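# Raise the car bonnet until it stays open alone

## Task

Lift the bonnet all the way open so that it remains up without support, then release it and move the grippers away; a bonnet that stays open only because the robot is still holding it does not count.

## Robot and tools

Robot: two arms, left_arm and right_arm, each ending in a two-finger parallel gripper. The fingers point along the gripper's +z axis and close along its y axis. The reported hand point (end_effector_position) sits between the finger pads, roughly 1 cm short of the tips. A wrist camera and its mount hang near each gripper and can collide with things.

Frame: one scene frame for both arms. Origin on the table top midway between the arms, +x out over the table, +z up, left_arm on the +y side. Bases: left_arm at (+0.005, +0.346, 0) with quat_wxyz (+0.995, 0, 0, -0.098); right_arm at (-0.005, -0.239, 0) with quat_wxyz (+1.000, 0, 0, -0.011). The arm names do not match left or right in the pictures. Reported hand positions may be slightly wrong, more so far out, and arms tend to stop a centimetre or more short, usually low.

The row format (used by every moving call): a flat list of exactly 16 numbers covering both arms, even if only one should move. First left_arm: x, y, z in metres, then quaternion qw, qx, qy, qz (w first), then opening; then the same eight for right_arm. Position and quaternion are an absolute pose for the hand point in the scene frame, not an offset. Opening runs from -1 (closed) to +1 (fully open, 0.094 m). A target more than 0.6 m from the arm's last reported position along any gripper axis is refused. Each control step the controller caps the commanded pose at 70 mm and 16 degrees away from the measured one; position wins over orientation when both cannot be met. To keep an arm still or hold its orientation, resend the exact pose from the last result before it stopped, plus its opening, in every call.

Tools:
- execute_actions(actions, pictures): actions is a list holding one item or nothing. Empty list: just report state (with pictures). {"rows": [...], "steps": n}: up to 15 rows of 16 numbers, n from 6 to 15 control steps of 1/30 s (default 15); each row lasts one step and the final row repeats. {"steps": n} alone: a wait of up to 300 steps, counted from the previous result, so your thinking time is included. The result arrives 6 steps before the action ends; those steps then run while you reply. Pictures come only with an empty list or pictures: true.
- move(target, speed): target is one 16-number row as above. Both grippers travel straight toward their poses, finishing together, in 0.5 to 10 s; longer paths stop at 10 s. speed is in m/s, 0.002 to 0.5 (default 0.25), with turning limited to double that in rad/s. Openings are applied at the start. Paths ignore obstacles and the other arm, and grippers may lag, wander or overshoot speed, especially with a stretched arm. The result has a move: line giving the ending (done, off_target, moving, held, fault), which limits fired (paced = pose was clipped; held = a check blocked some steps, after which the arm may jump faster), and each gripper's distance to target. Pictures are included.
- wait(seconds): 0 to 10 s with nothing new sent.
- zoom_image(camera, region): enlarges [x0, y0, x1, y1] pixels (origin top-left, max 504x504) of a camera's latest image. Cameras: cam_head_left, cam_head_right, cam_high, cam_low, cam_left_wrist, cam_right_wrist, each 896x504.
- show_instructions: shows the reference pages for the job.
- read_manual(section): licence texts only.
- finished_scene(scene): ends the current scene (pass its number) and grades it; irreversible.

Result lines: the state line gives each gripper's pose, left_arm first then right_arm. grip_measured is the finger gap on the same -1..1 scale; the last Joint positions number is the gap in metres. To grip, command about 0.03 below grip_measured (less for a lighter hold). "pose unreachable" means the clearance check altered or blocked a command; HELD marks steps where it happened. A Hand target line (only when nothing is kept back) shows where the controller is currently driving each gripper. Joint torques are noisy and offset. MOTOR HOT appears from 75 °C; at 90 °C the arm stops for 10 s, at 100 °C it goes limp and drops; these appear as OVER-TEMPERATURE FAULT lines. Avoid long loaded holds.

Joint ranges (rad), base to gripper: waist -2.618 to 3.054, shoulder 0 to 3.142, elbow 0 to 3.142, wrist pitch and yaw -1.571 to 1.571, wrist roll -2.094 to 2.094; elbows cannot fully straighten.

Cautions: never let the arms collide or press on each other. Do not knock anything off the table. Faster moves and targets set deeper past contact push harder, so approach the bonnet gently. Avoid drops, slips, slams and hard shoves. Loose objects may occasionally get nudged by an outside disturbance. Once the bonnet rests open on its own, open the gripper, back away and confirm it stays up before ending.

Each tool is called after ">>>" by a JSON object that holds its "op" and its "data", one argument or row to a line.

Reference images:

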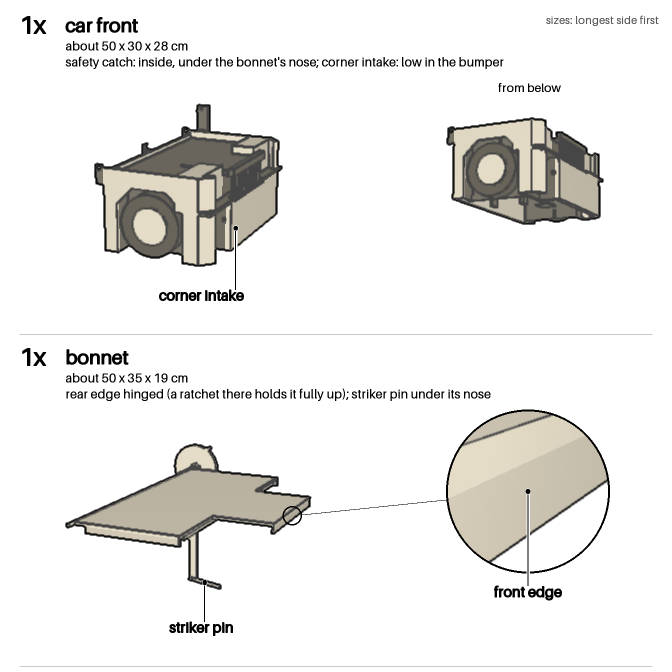

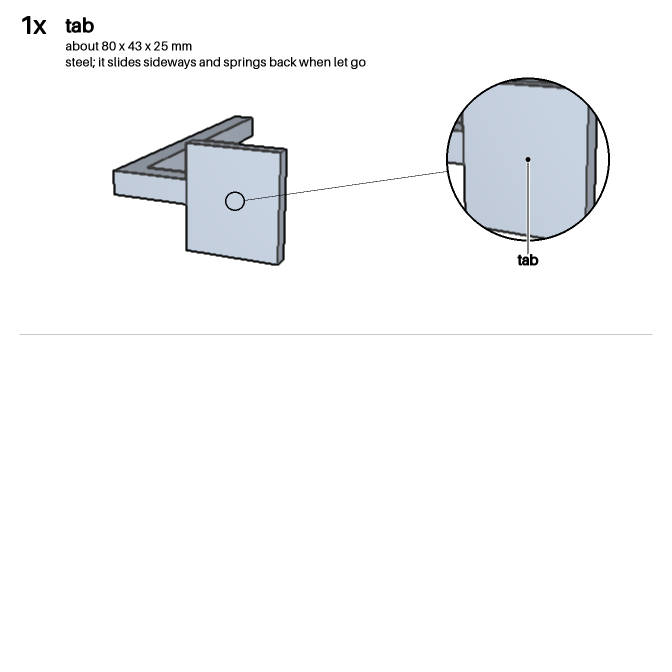

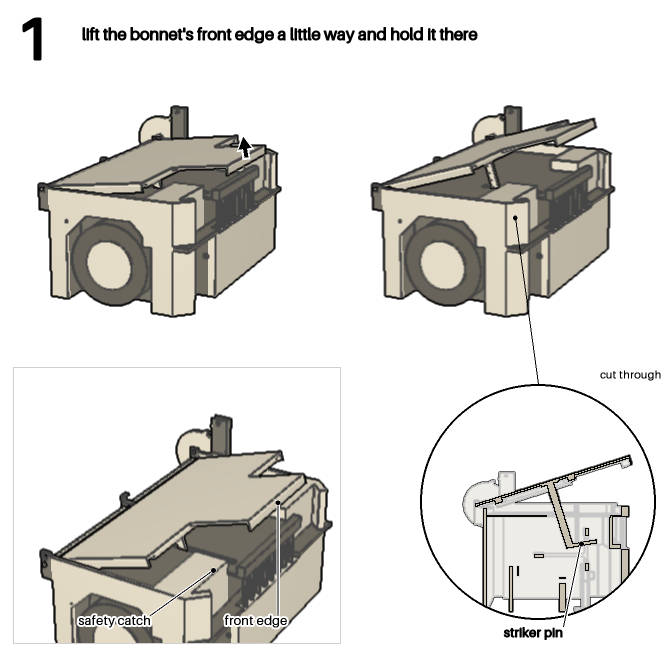

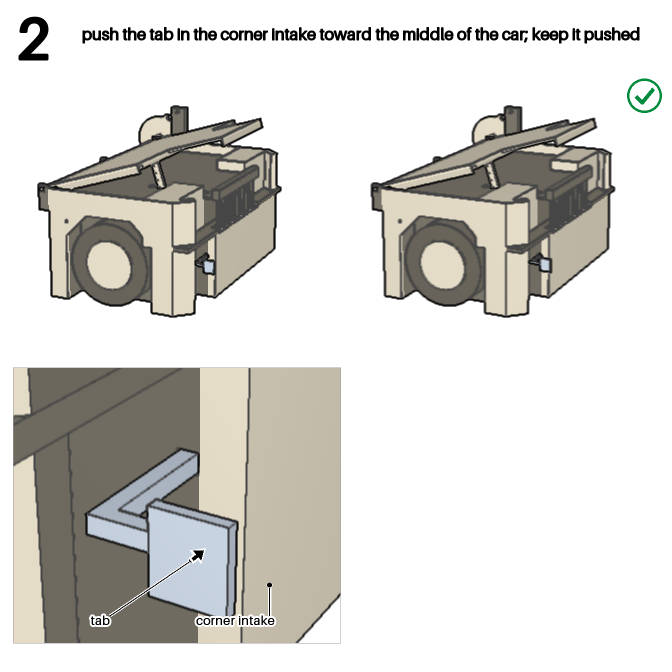

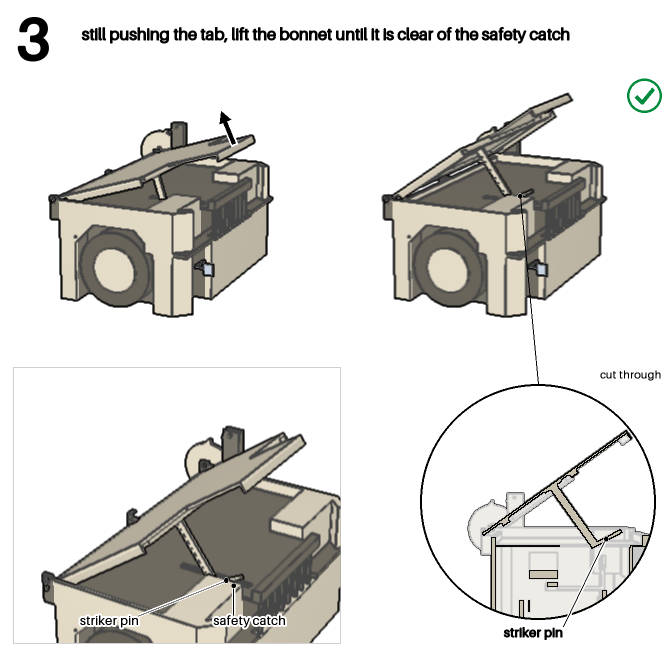

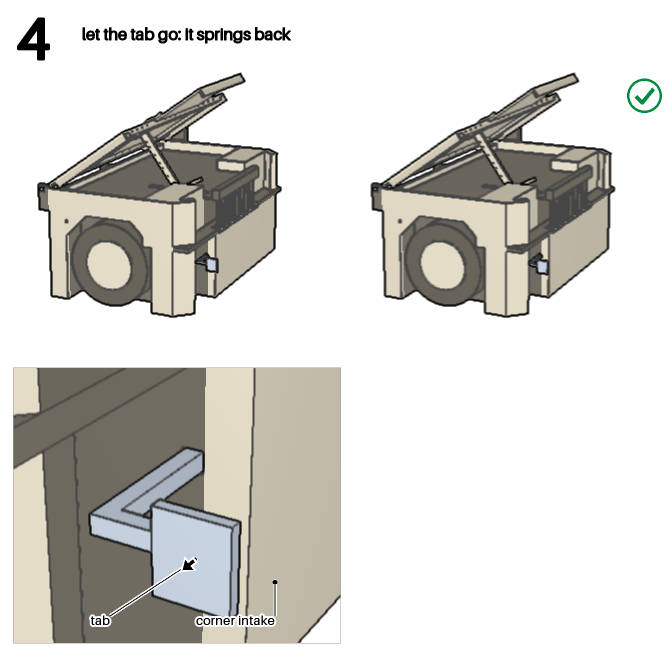

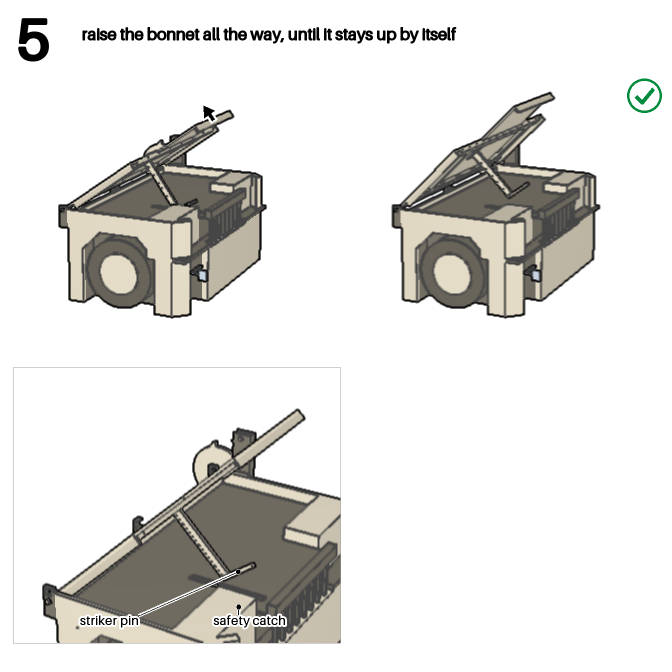

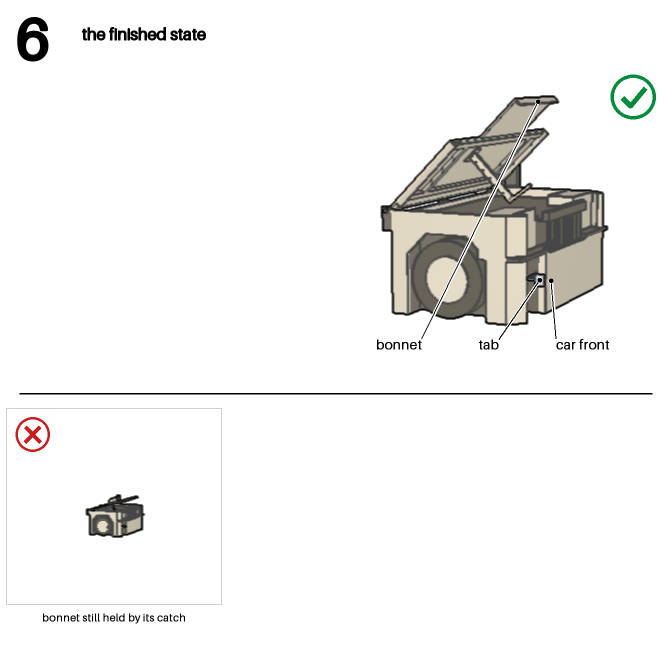

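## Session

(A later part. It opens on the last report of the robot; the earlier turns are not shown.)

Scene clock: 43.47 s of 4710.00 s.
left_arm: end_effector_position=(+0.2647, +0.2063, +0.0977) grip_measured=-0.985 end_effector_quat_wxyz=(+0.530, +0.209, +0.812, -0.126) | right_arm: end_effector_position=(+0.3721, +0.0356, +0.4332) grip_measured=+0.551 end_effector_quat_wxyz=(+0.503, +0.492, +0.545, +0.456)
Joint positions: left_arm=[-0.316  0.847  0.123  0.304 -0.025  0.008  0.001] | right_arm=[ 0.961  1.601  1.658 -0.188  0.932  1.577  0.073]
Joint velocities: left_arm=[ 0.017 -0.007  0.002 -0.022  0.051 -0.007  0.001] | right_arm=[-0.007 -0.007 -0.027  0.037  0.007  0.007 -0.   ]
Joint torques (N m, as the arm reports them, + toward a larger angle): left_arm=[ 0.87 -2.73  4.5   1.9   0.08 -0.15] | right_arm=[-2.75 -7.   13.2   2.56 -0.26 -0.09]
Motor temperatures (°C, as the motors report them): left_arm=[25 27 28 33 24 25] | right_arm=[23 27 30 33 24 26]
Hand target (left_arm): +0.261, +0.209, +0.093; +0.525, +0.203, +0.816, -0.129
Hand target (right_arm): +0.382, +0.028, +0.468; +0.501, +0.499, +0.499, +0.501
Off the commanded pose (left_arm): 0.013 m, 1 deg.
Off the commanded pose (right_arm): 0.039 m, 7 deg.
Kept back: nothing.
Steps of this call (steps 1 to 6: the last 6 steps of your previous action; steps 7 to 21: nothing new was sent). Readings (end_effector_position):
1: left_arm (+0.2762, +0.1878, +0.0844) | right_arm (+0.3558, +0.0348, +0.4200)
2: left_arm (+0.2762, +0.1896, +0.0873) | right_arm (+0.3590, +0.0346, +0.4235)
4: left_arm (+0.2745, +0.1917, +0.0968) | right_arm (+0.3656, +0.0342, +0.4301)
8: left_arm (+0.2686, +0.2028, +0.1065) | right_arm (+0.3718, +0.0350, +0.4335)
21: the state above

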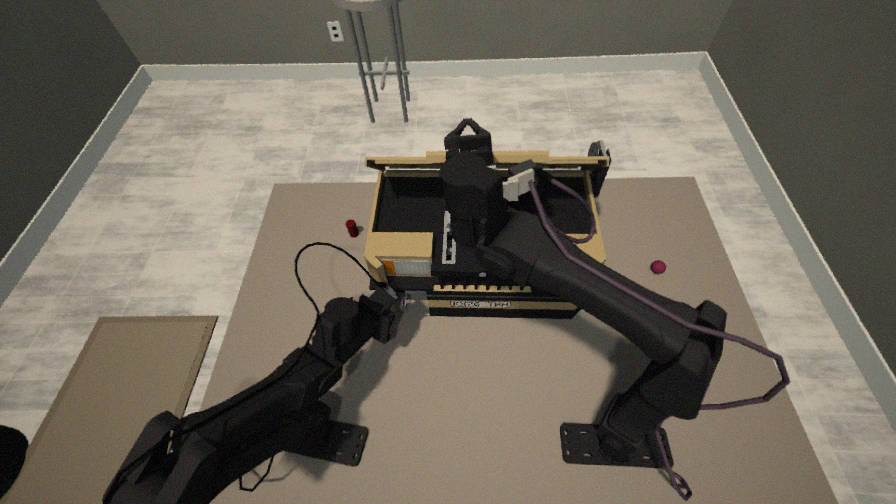

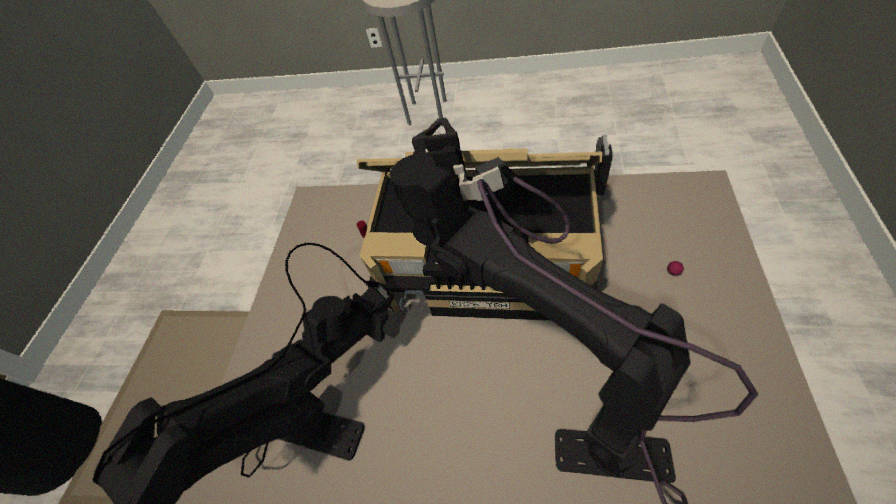

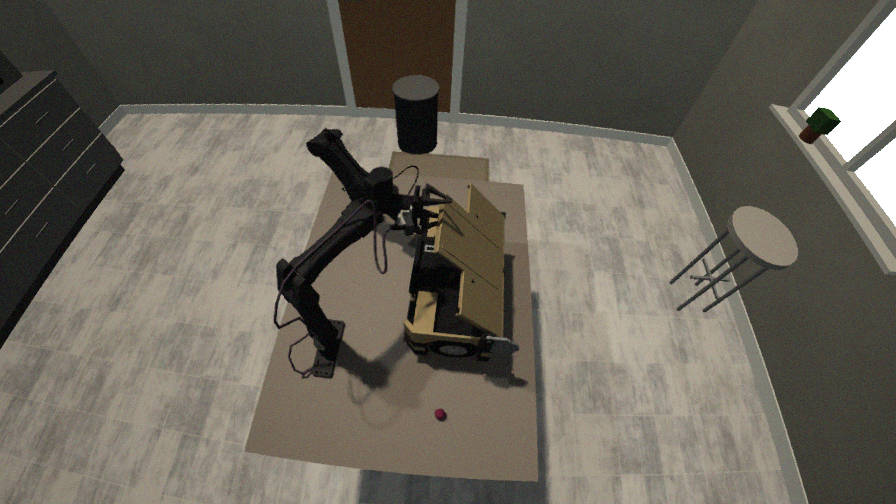

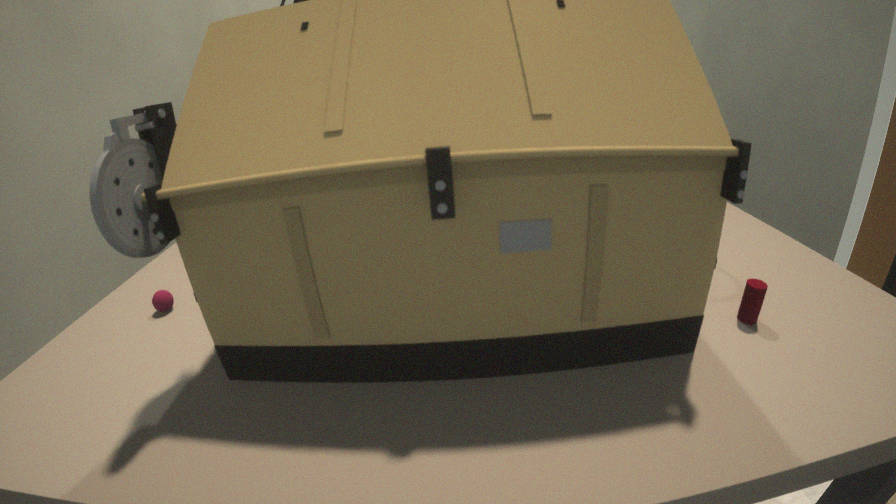

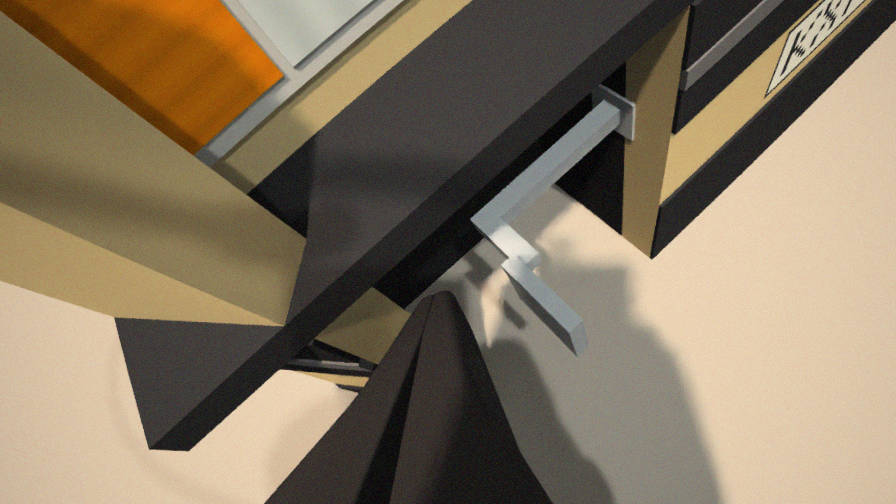

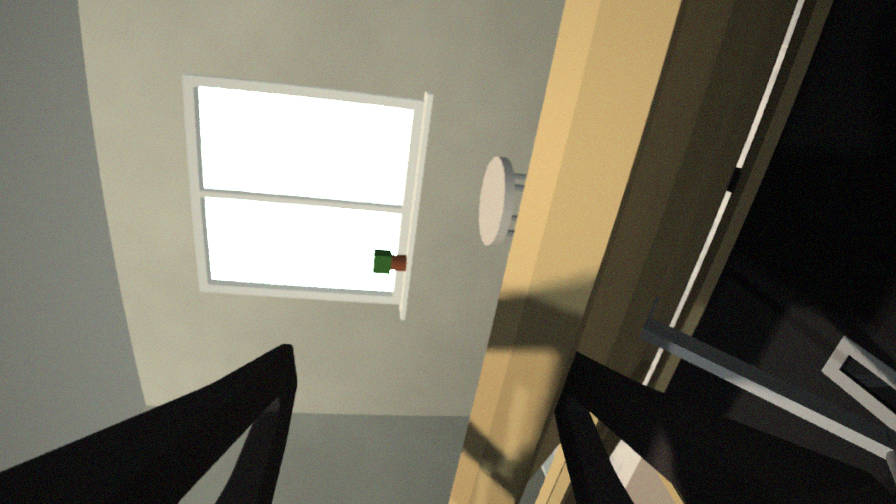

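The pawl has dropped behind the tooth. Lower gently and withdraw.

>>> {"op": "move", "data": {
  "target": [0.235,0.228,0.105,0.521,0.204,0.818,-0.13,-1,0.355,0.033,0.415,0.5,0.5,0.5,0.5,1],
  "speed": 0.03
}}

>>> {"op": "move", "data": {
  "target": [0.21,0.245,0.12,0.521,0.204,0.818,-0.13,-1,0.24,0.02,0.41,0.5,0.5,0.5,0.5,1],
  "speed": 0.12
}}

Scene clock: 46.30 s of 4710.00 s.
left_arm: end_effector_position=(+0.2378, +0.2247, +0.1050) grip_measured=-0.985 end_effector_quat_wxyz=(+0.520, +0.205, +0.819, -0.129) | right_arm: end_effector_position=(+0.3604, +0.0347, +0.4158) grip_measured=+1.000 end_effector_quat_wxyz=(+0.499, +0.503, +0.496, +0.502)
Joint positions: left_arm=[-0.281  0.498  0.123 -0.064  0.011  0.008  0.001] | right_arm=[0.991 1.539 1.43  0.112 0.972 1.579 0.094]
Joint velocities: left_arm=[-0.002 -0.012 -0.002 -0.037  0.037 -0.007  0.   ] | right_arm=[-0.007 -0.022  0.027  0.051  0.007  0.007  0.   ]
Joint torques (N m, as the arm reports them, + toward a larger angle): left_arm=[ 0.93 -1.55  5.55  1.86  0.11  0.02] | right_arm=[ 0.75 -9.06  6.96  1.7   0.06 -0.08]
Motor temperatures (°C, as the motors report them): left_arm=[25 27 28 33 24 25] | right_arm=[23 28 30 33 24 26]
Hand target (left_arm): +0.236, +0.227, +0.104; +0.521, +0.204, +0.818, -0.130
Hand target (right_arm): +0.355, +0.033, +0.415; +0.501, +0.499, +0.500, +0.500
Off the commanded pose (left_arm): 0.004 m, 0 deg.
Off the commanded pose (right_arm): 0.006 m, 1 deg.
Kept back: nothing.
move: done

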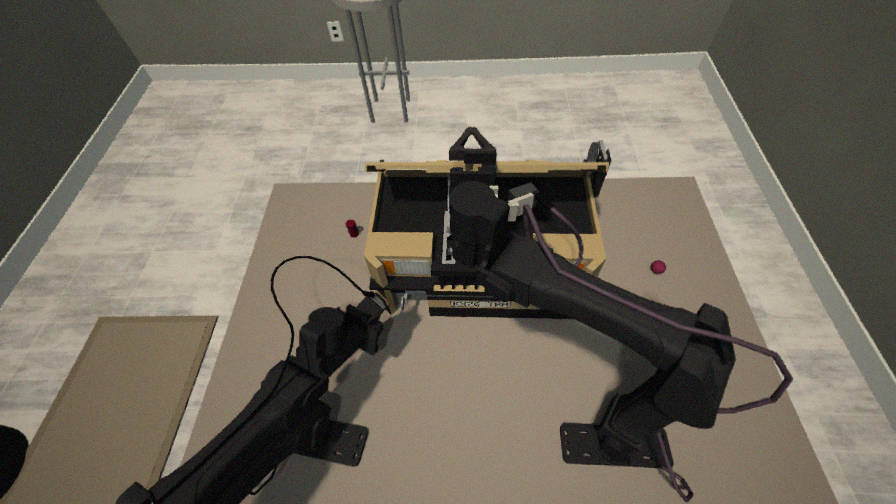

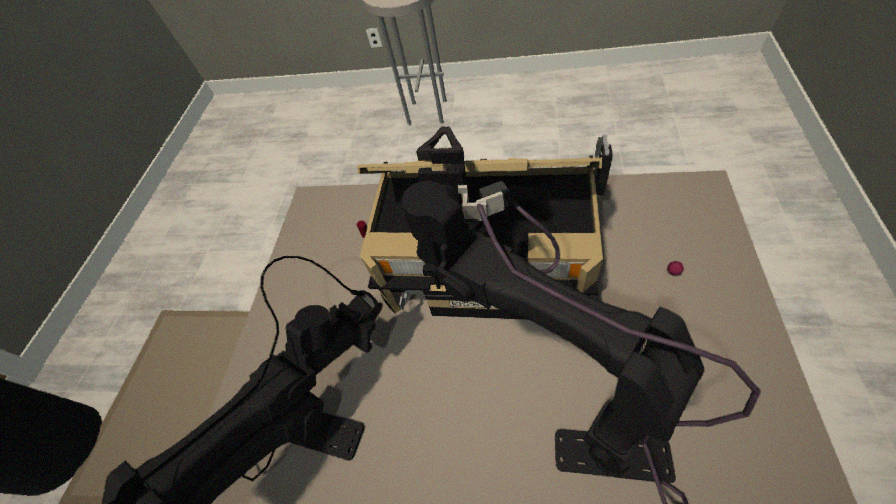

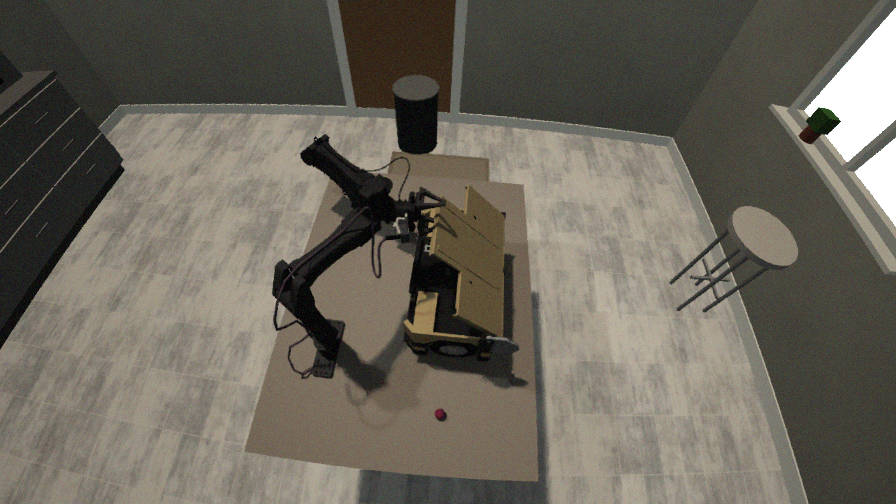

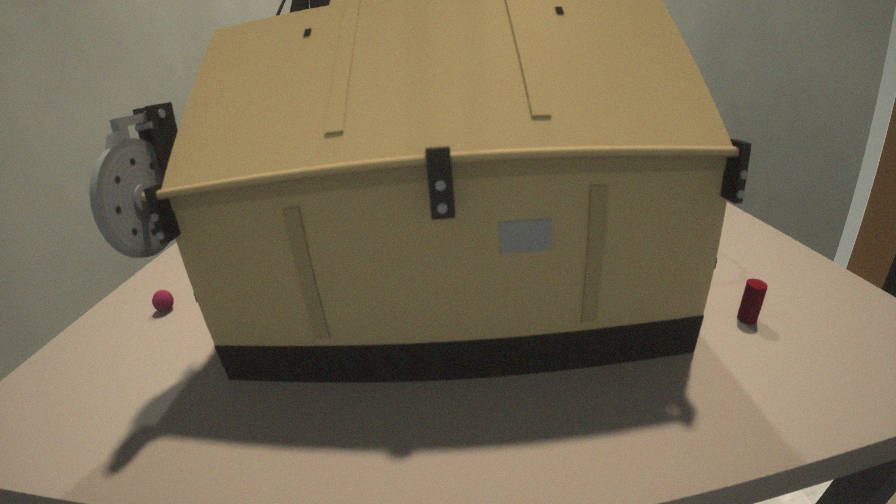

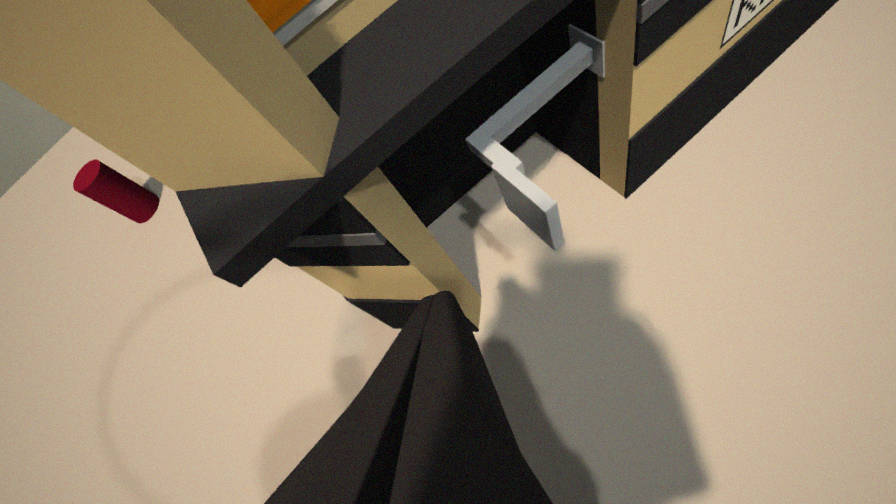

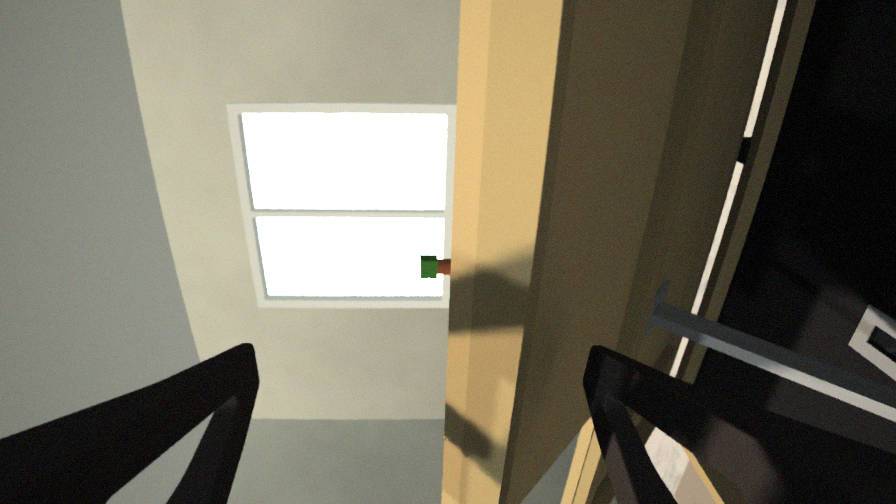

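Scene clock: 47.97 s of 4710.00 s.
left_arm: end_effector_position=(+0.2112, +0.2431, +0.1019) grip_measured=-0.985 end_effector_quat_wxyz=(+0.503, +0.204, +0.830, -0.128) | right_arm: end_effector_position=(+0.2415, +0.0259, +0.4158) grip_measured=+1.000 end_effector_quat_wxyz=(+0.501, +0.500, +0.494, +0.505)
Joint positions: left_arm=[-0.224  0.213  0.141 -0.409  0.062  0.024  0.001] | right_arm=[1.337 1.317 1.219 0.151 1.316 1.531 0.094]
Joint velocities: left_arm=[-0.012  0.007  0.007 -0.022  0.037 -0.051 -0.001] | right_arm=[-0.002  0.002 -0.002  0.037  0.022 -0.007  0.   ]
Joint torques (N m, as the arm reports them, + toward a larger angle): left_arm=[ 0.89 -0.4   8.29  1.83  0.11  0.09] | right_arm=[ 0.6  -6.18  6.58  1.46  0.03 -0.16]
Motor temperatures (°C, as the motors report them): left_arm=[25 27 28 33 24 25] | right_arm=[23 28 29 33 24 26]
Hand target (left_arm): +0.212, +0.244, +0.119; +0.521, +0.204, +0.818, -0.130
Hand target (right_arm): +0.238, +0.023, +0.413; +0.504, +0.496, +0.498, +0.502
Off the commanded pose (left_arm): 0.018 m, 3 deg.
Off the commanded pose (right_arm): 0.008 m, 1 deg.
Kept back: nothing.
move: off_target (left_arm)

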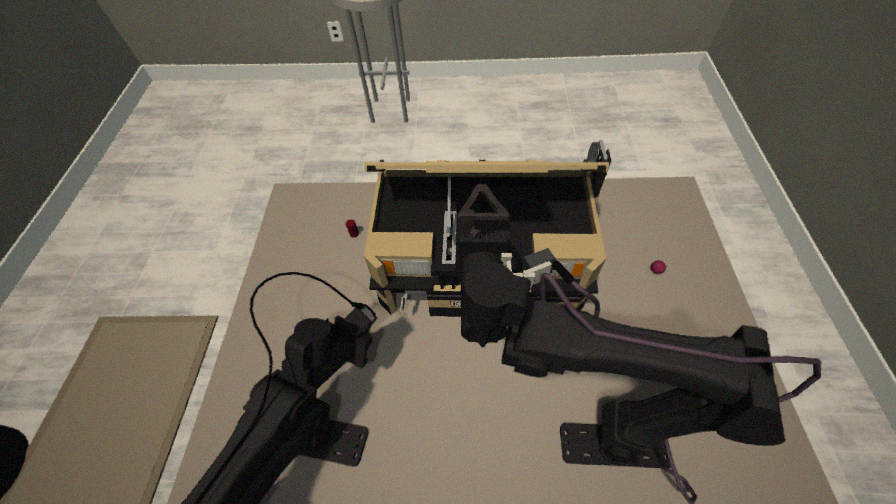

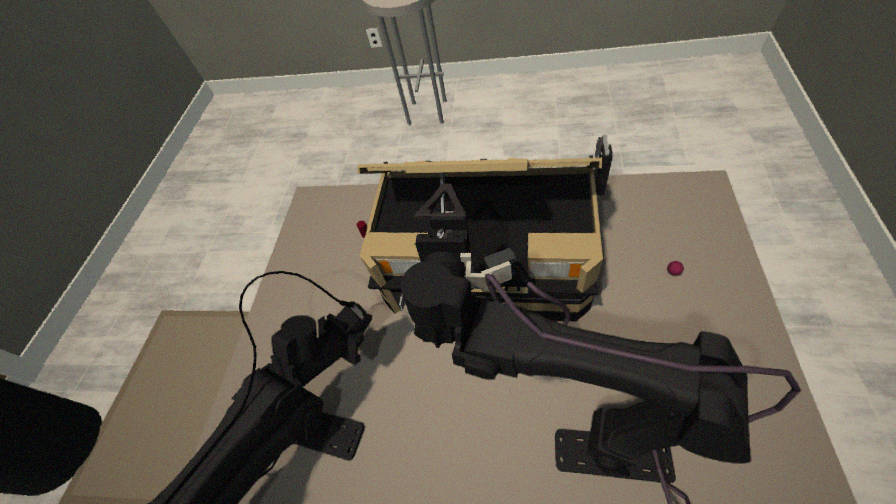

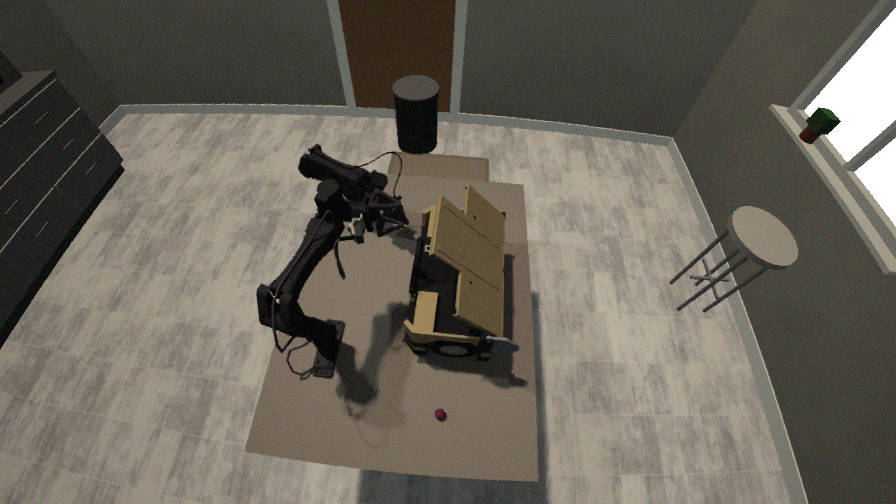

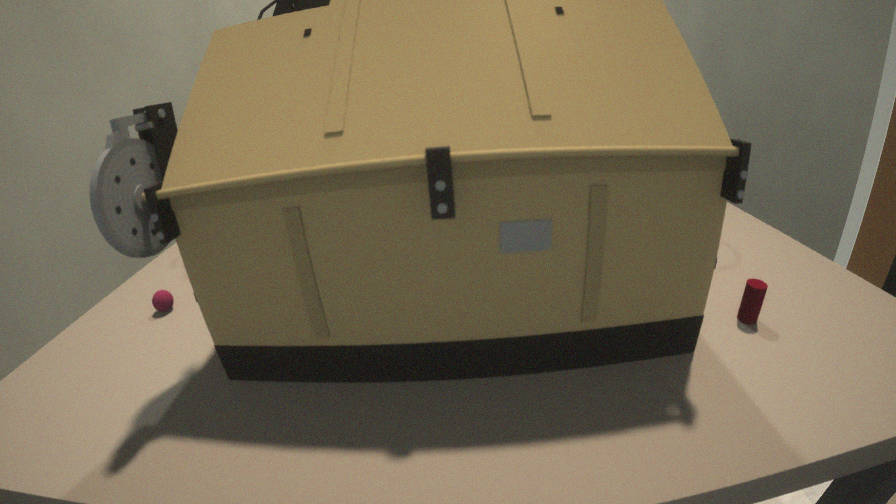

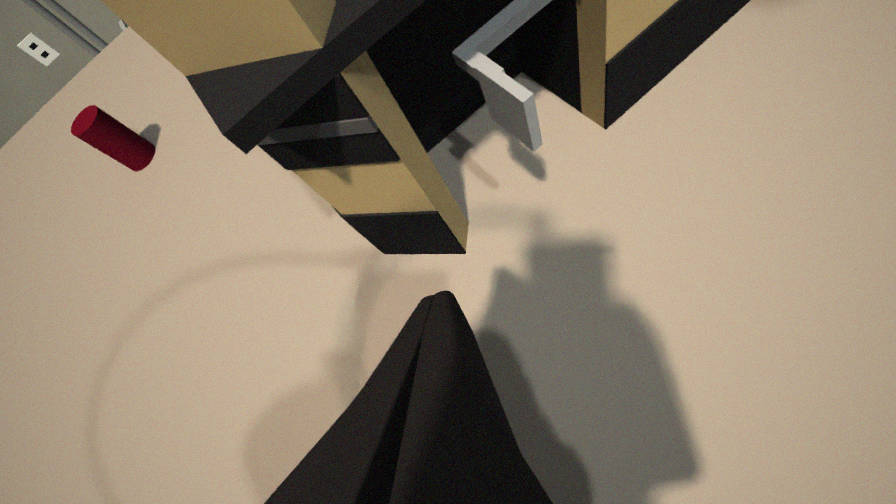

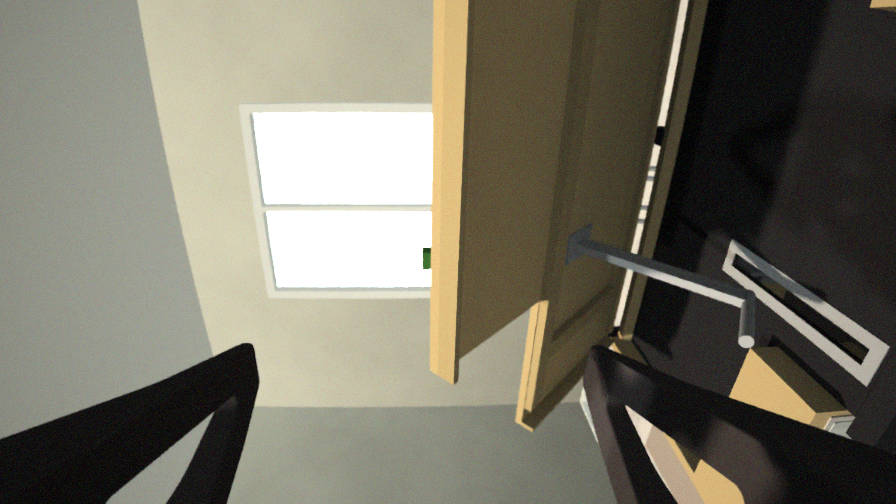

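>>> {"op": "finished_scene", "data": {
  "scene": 1
}}

The scene is finished: the task was done.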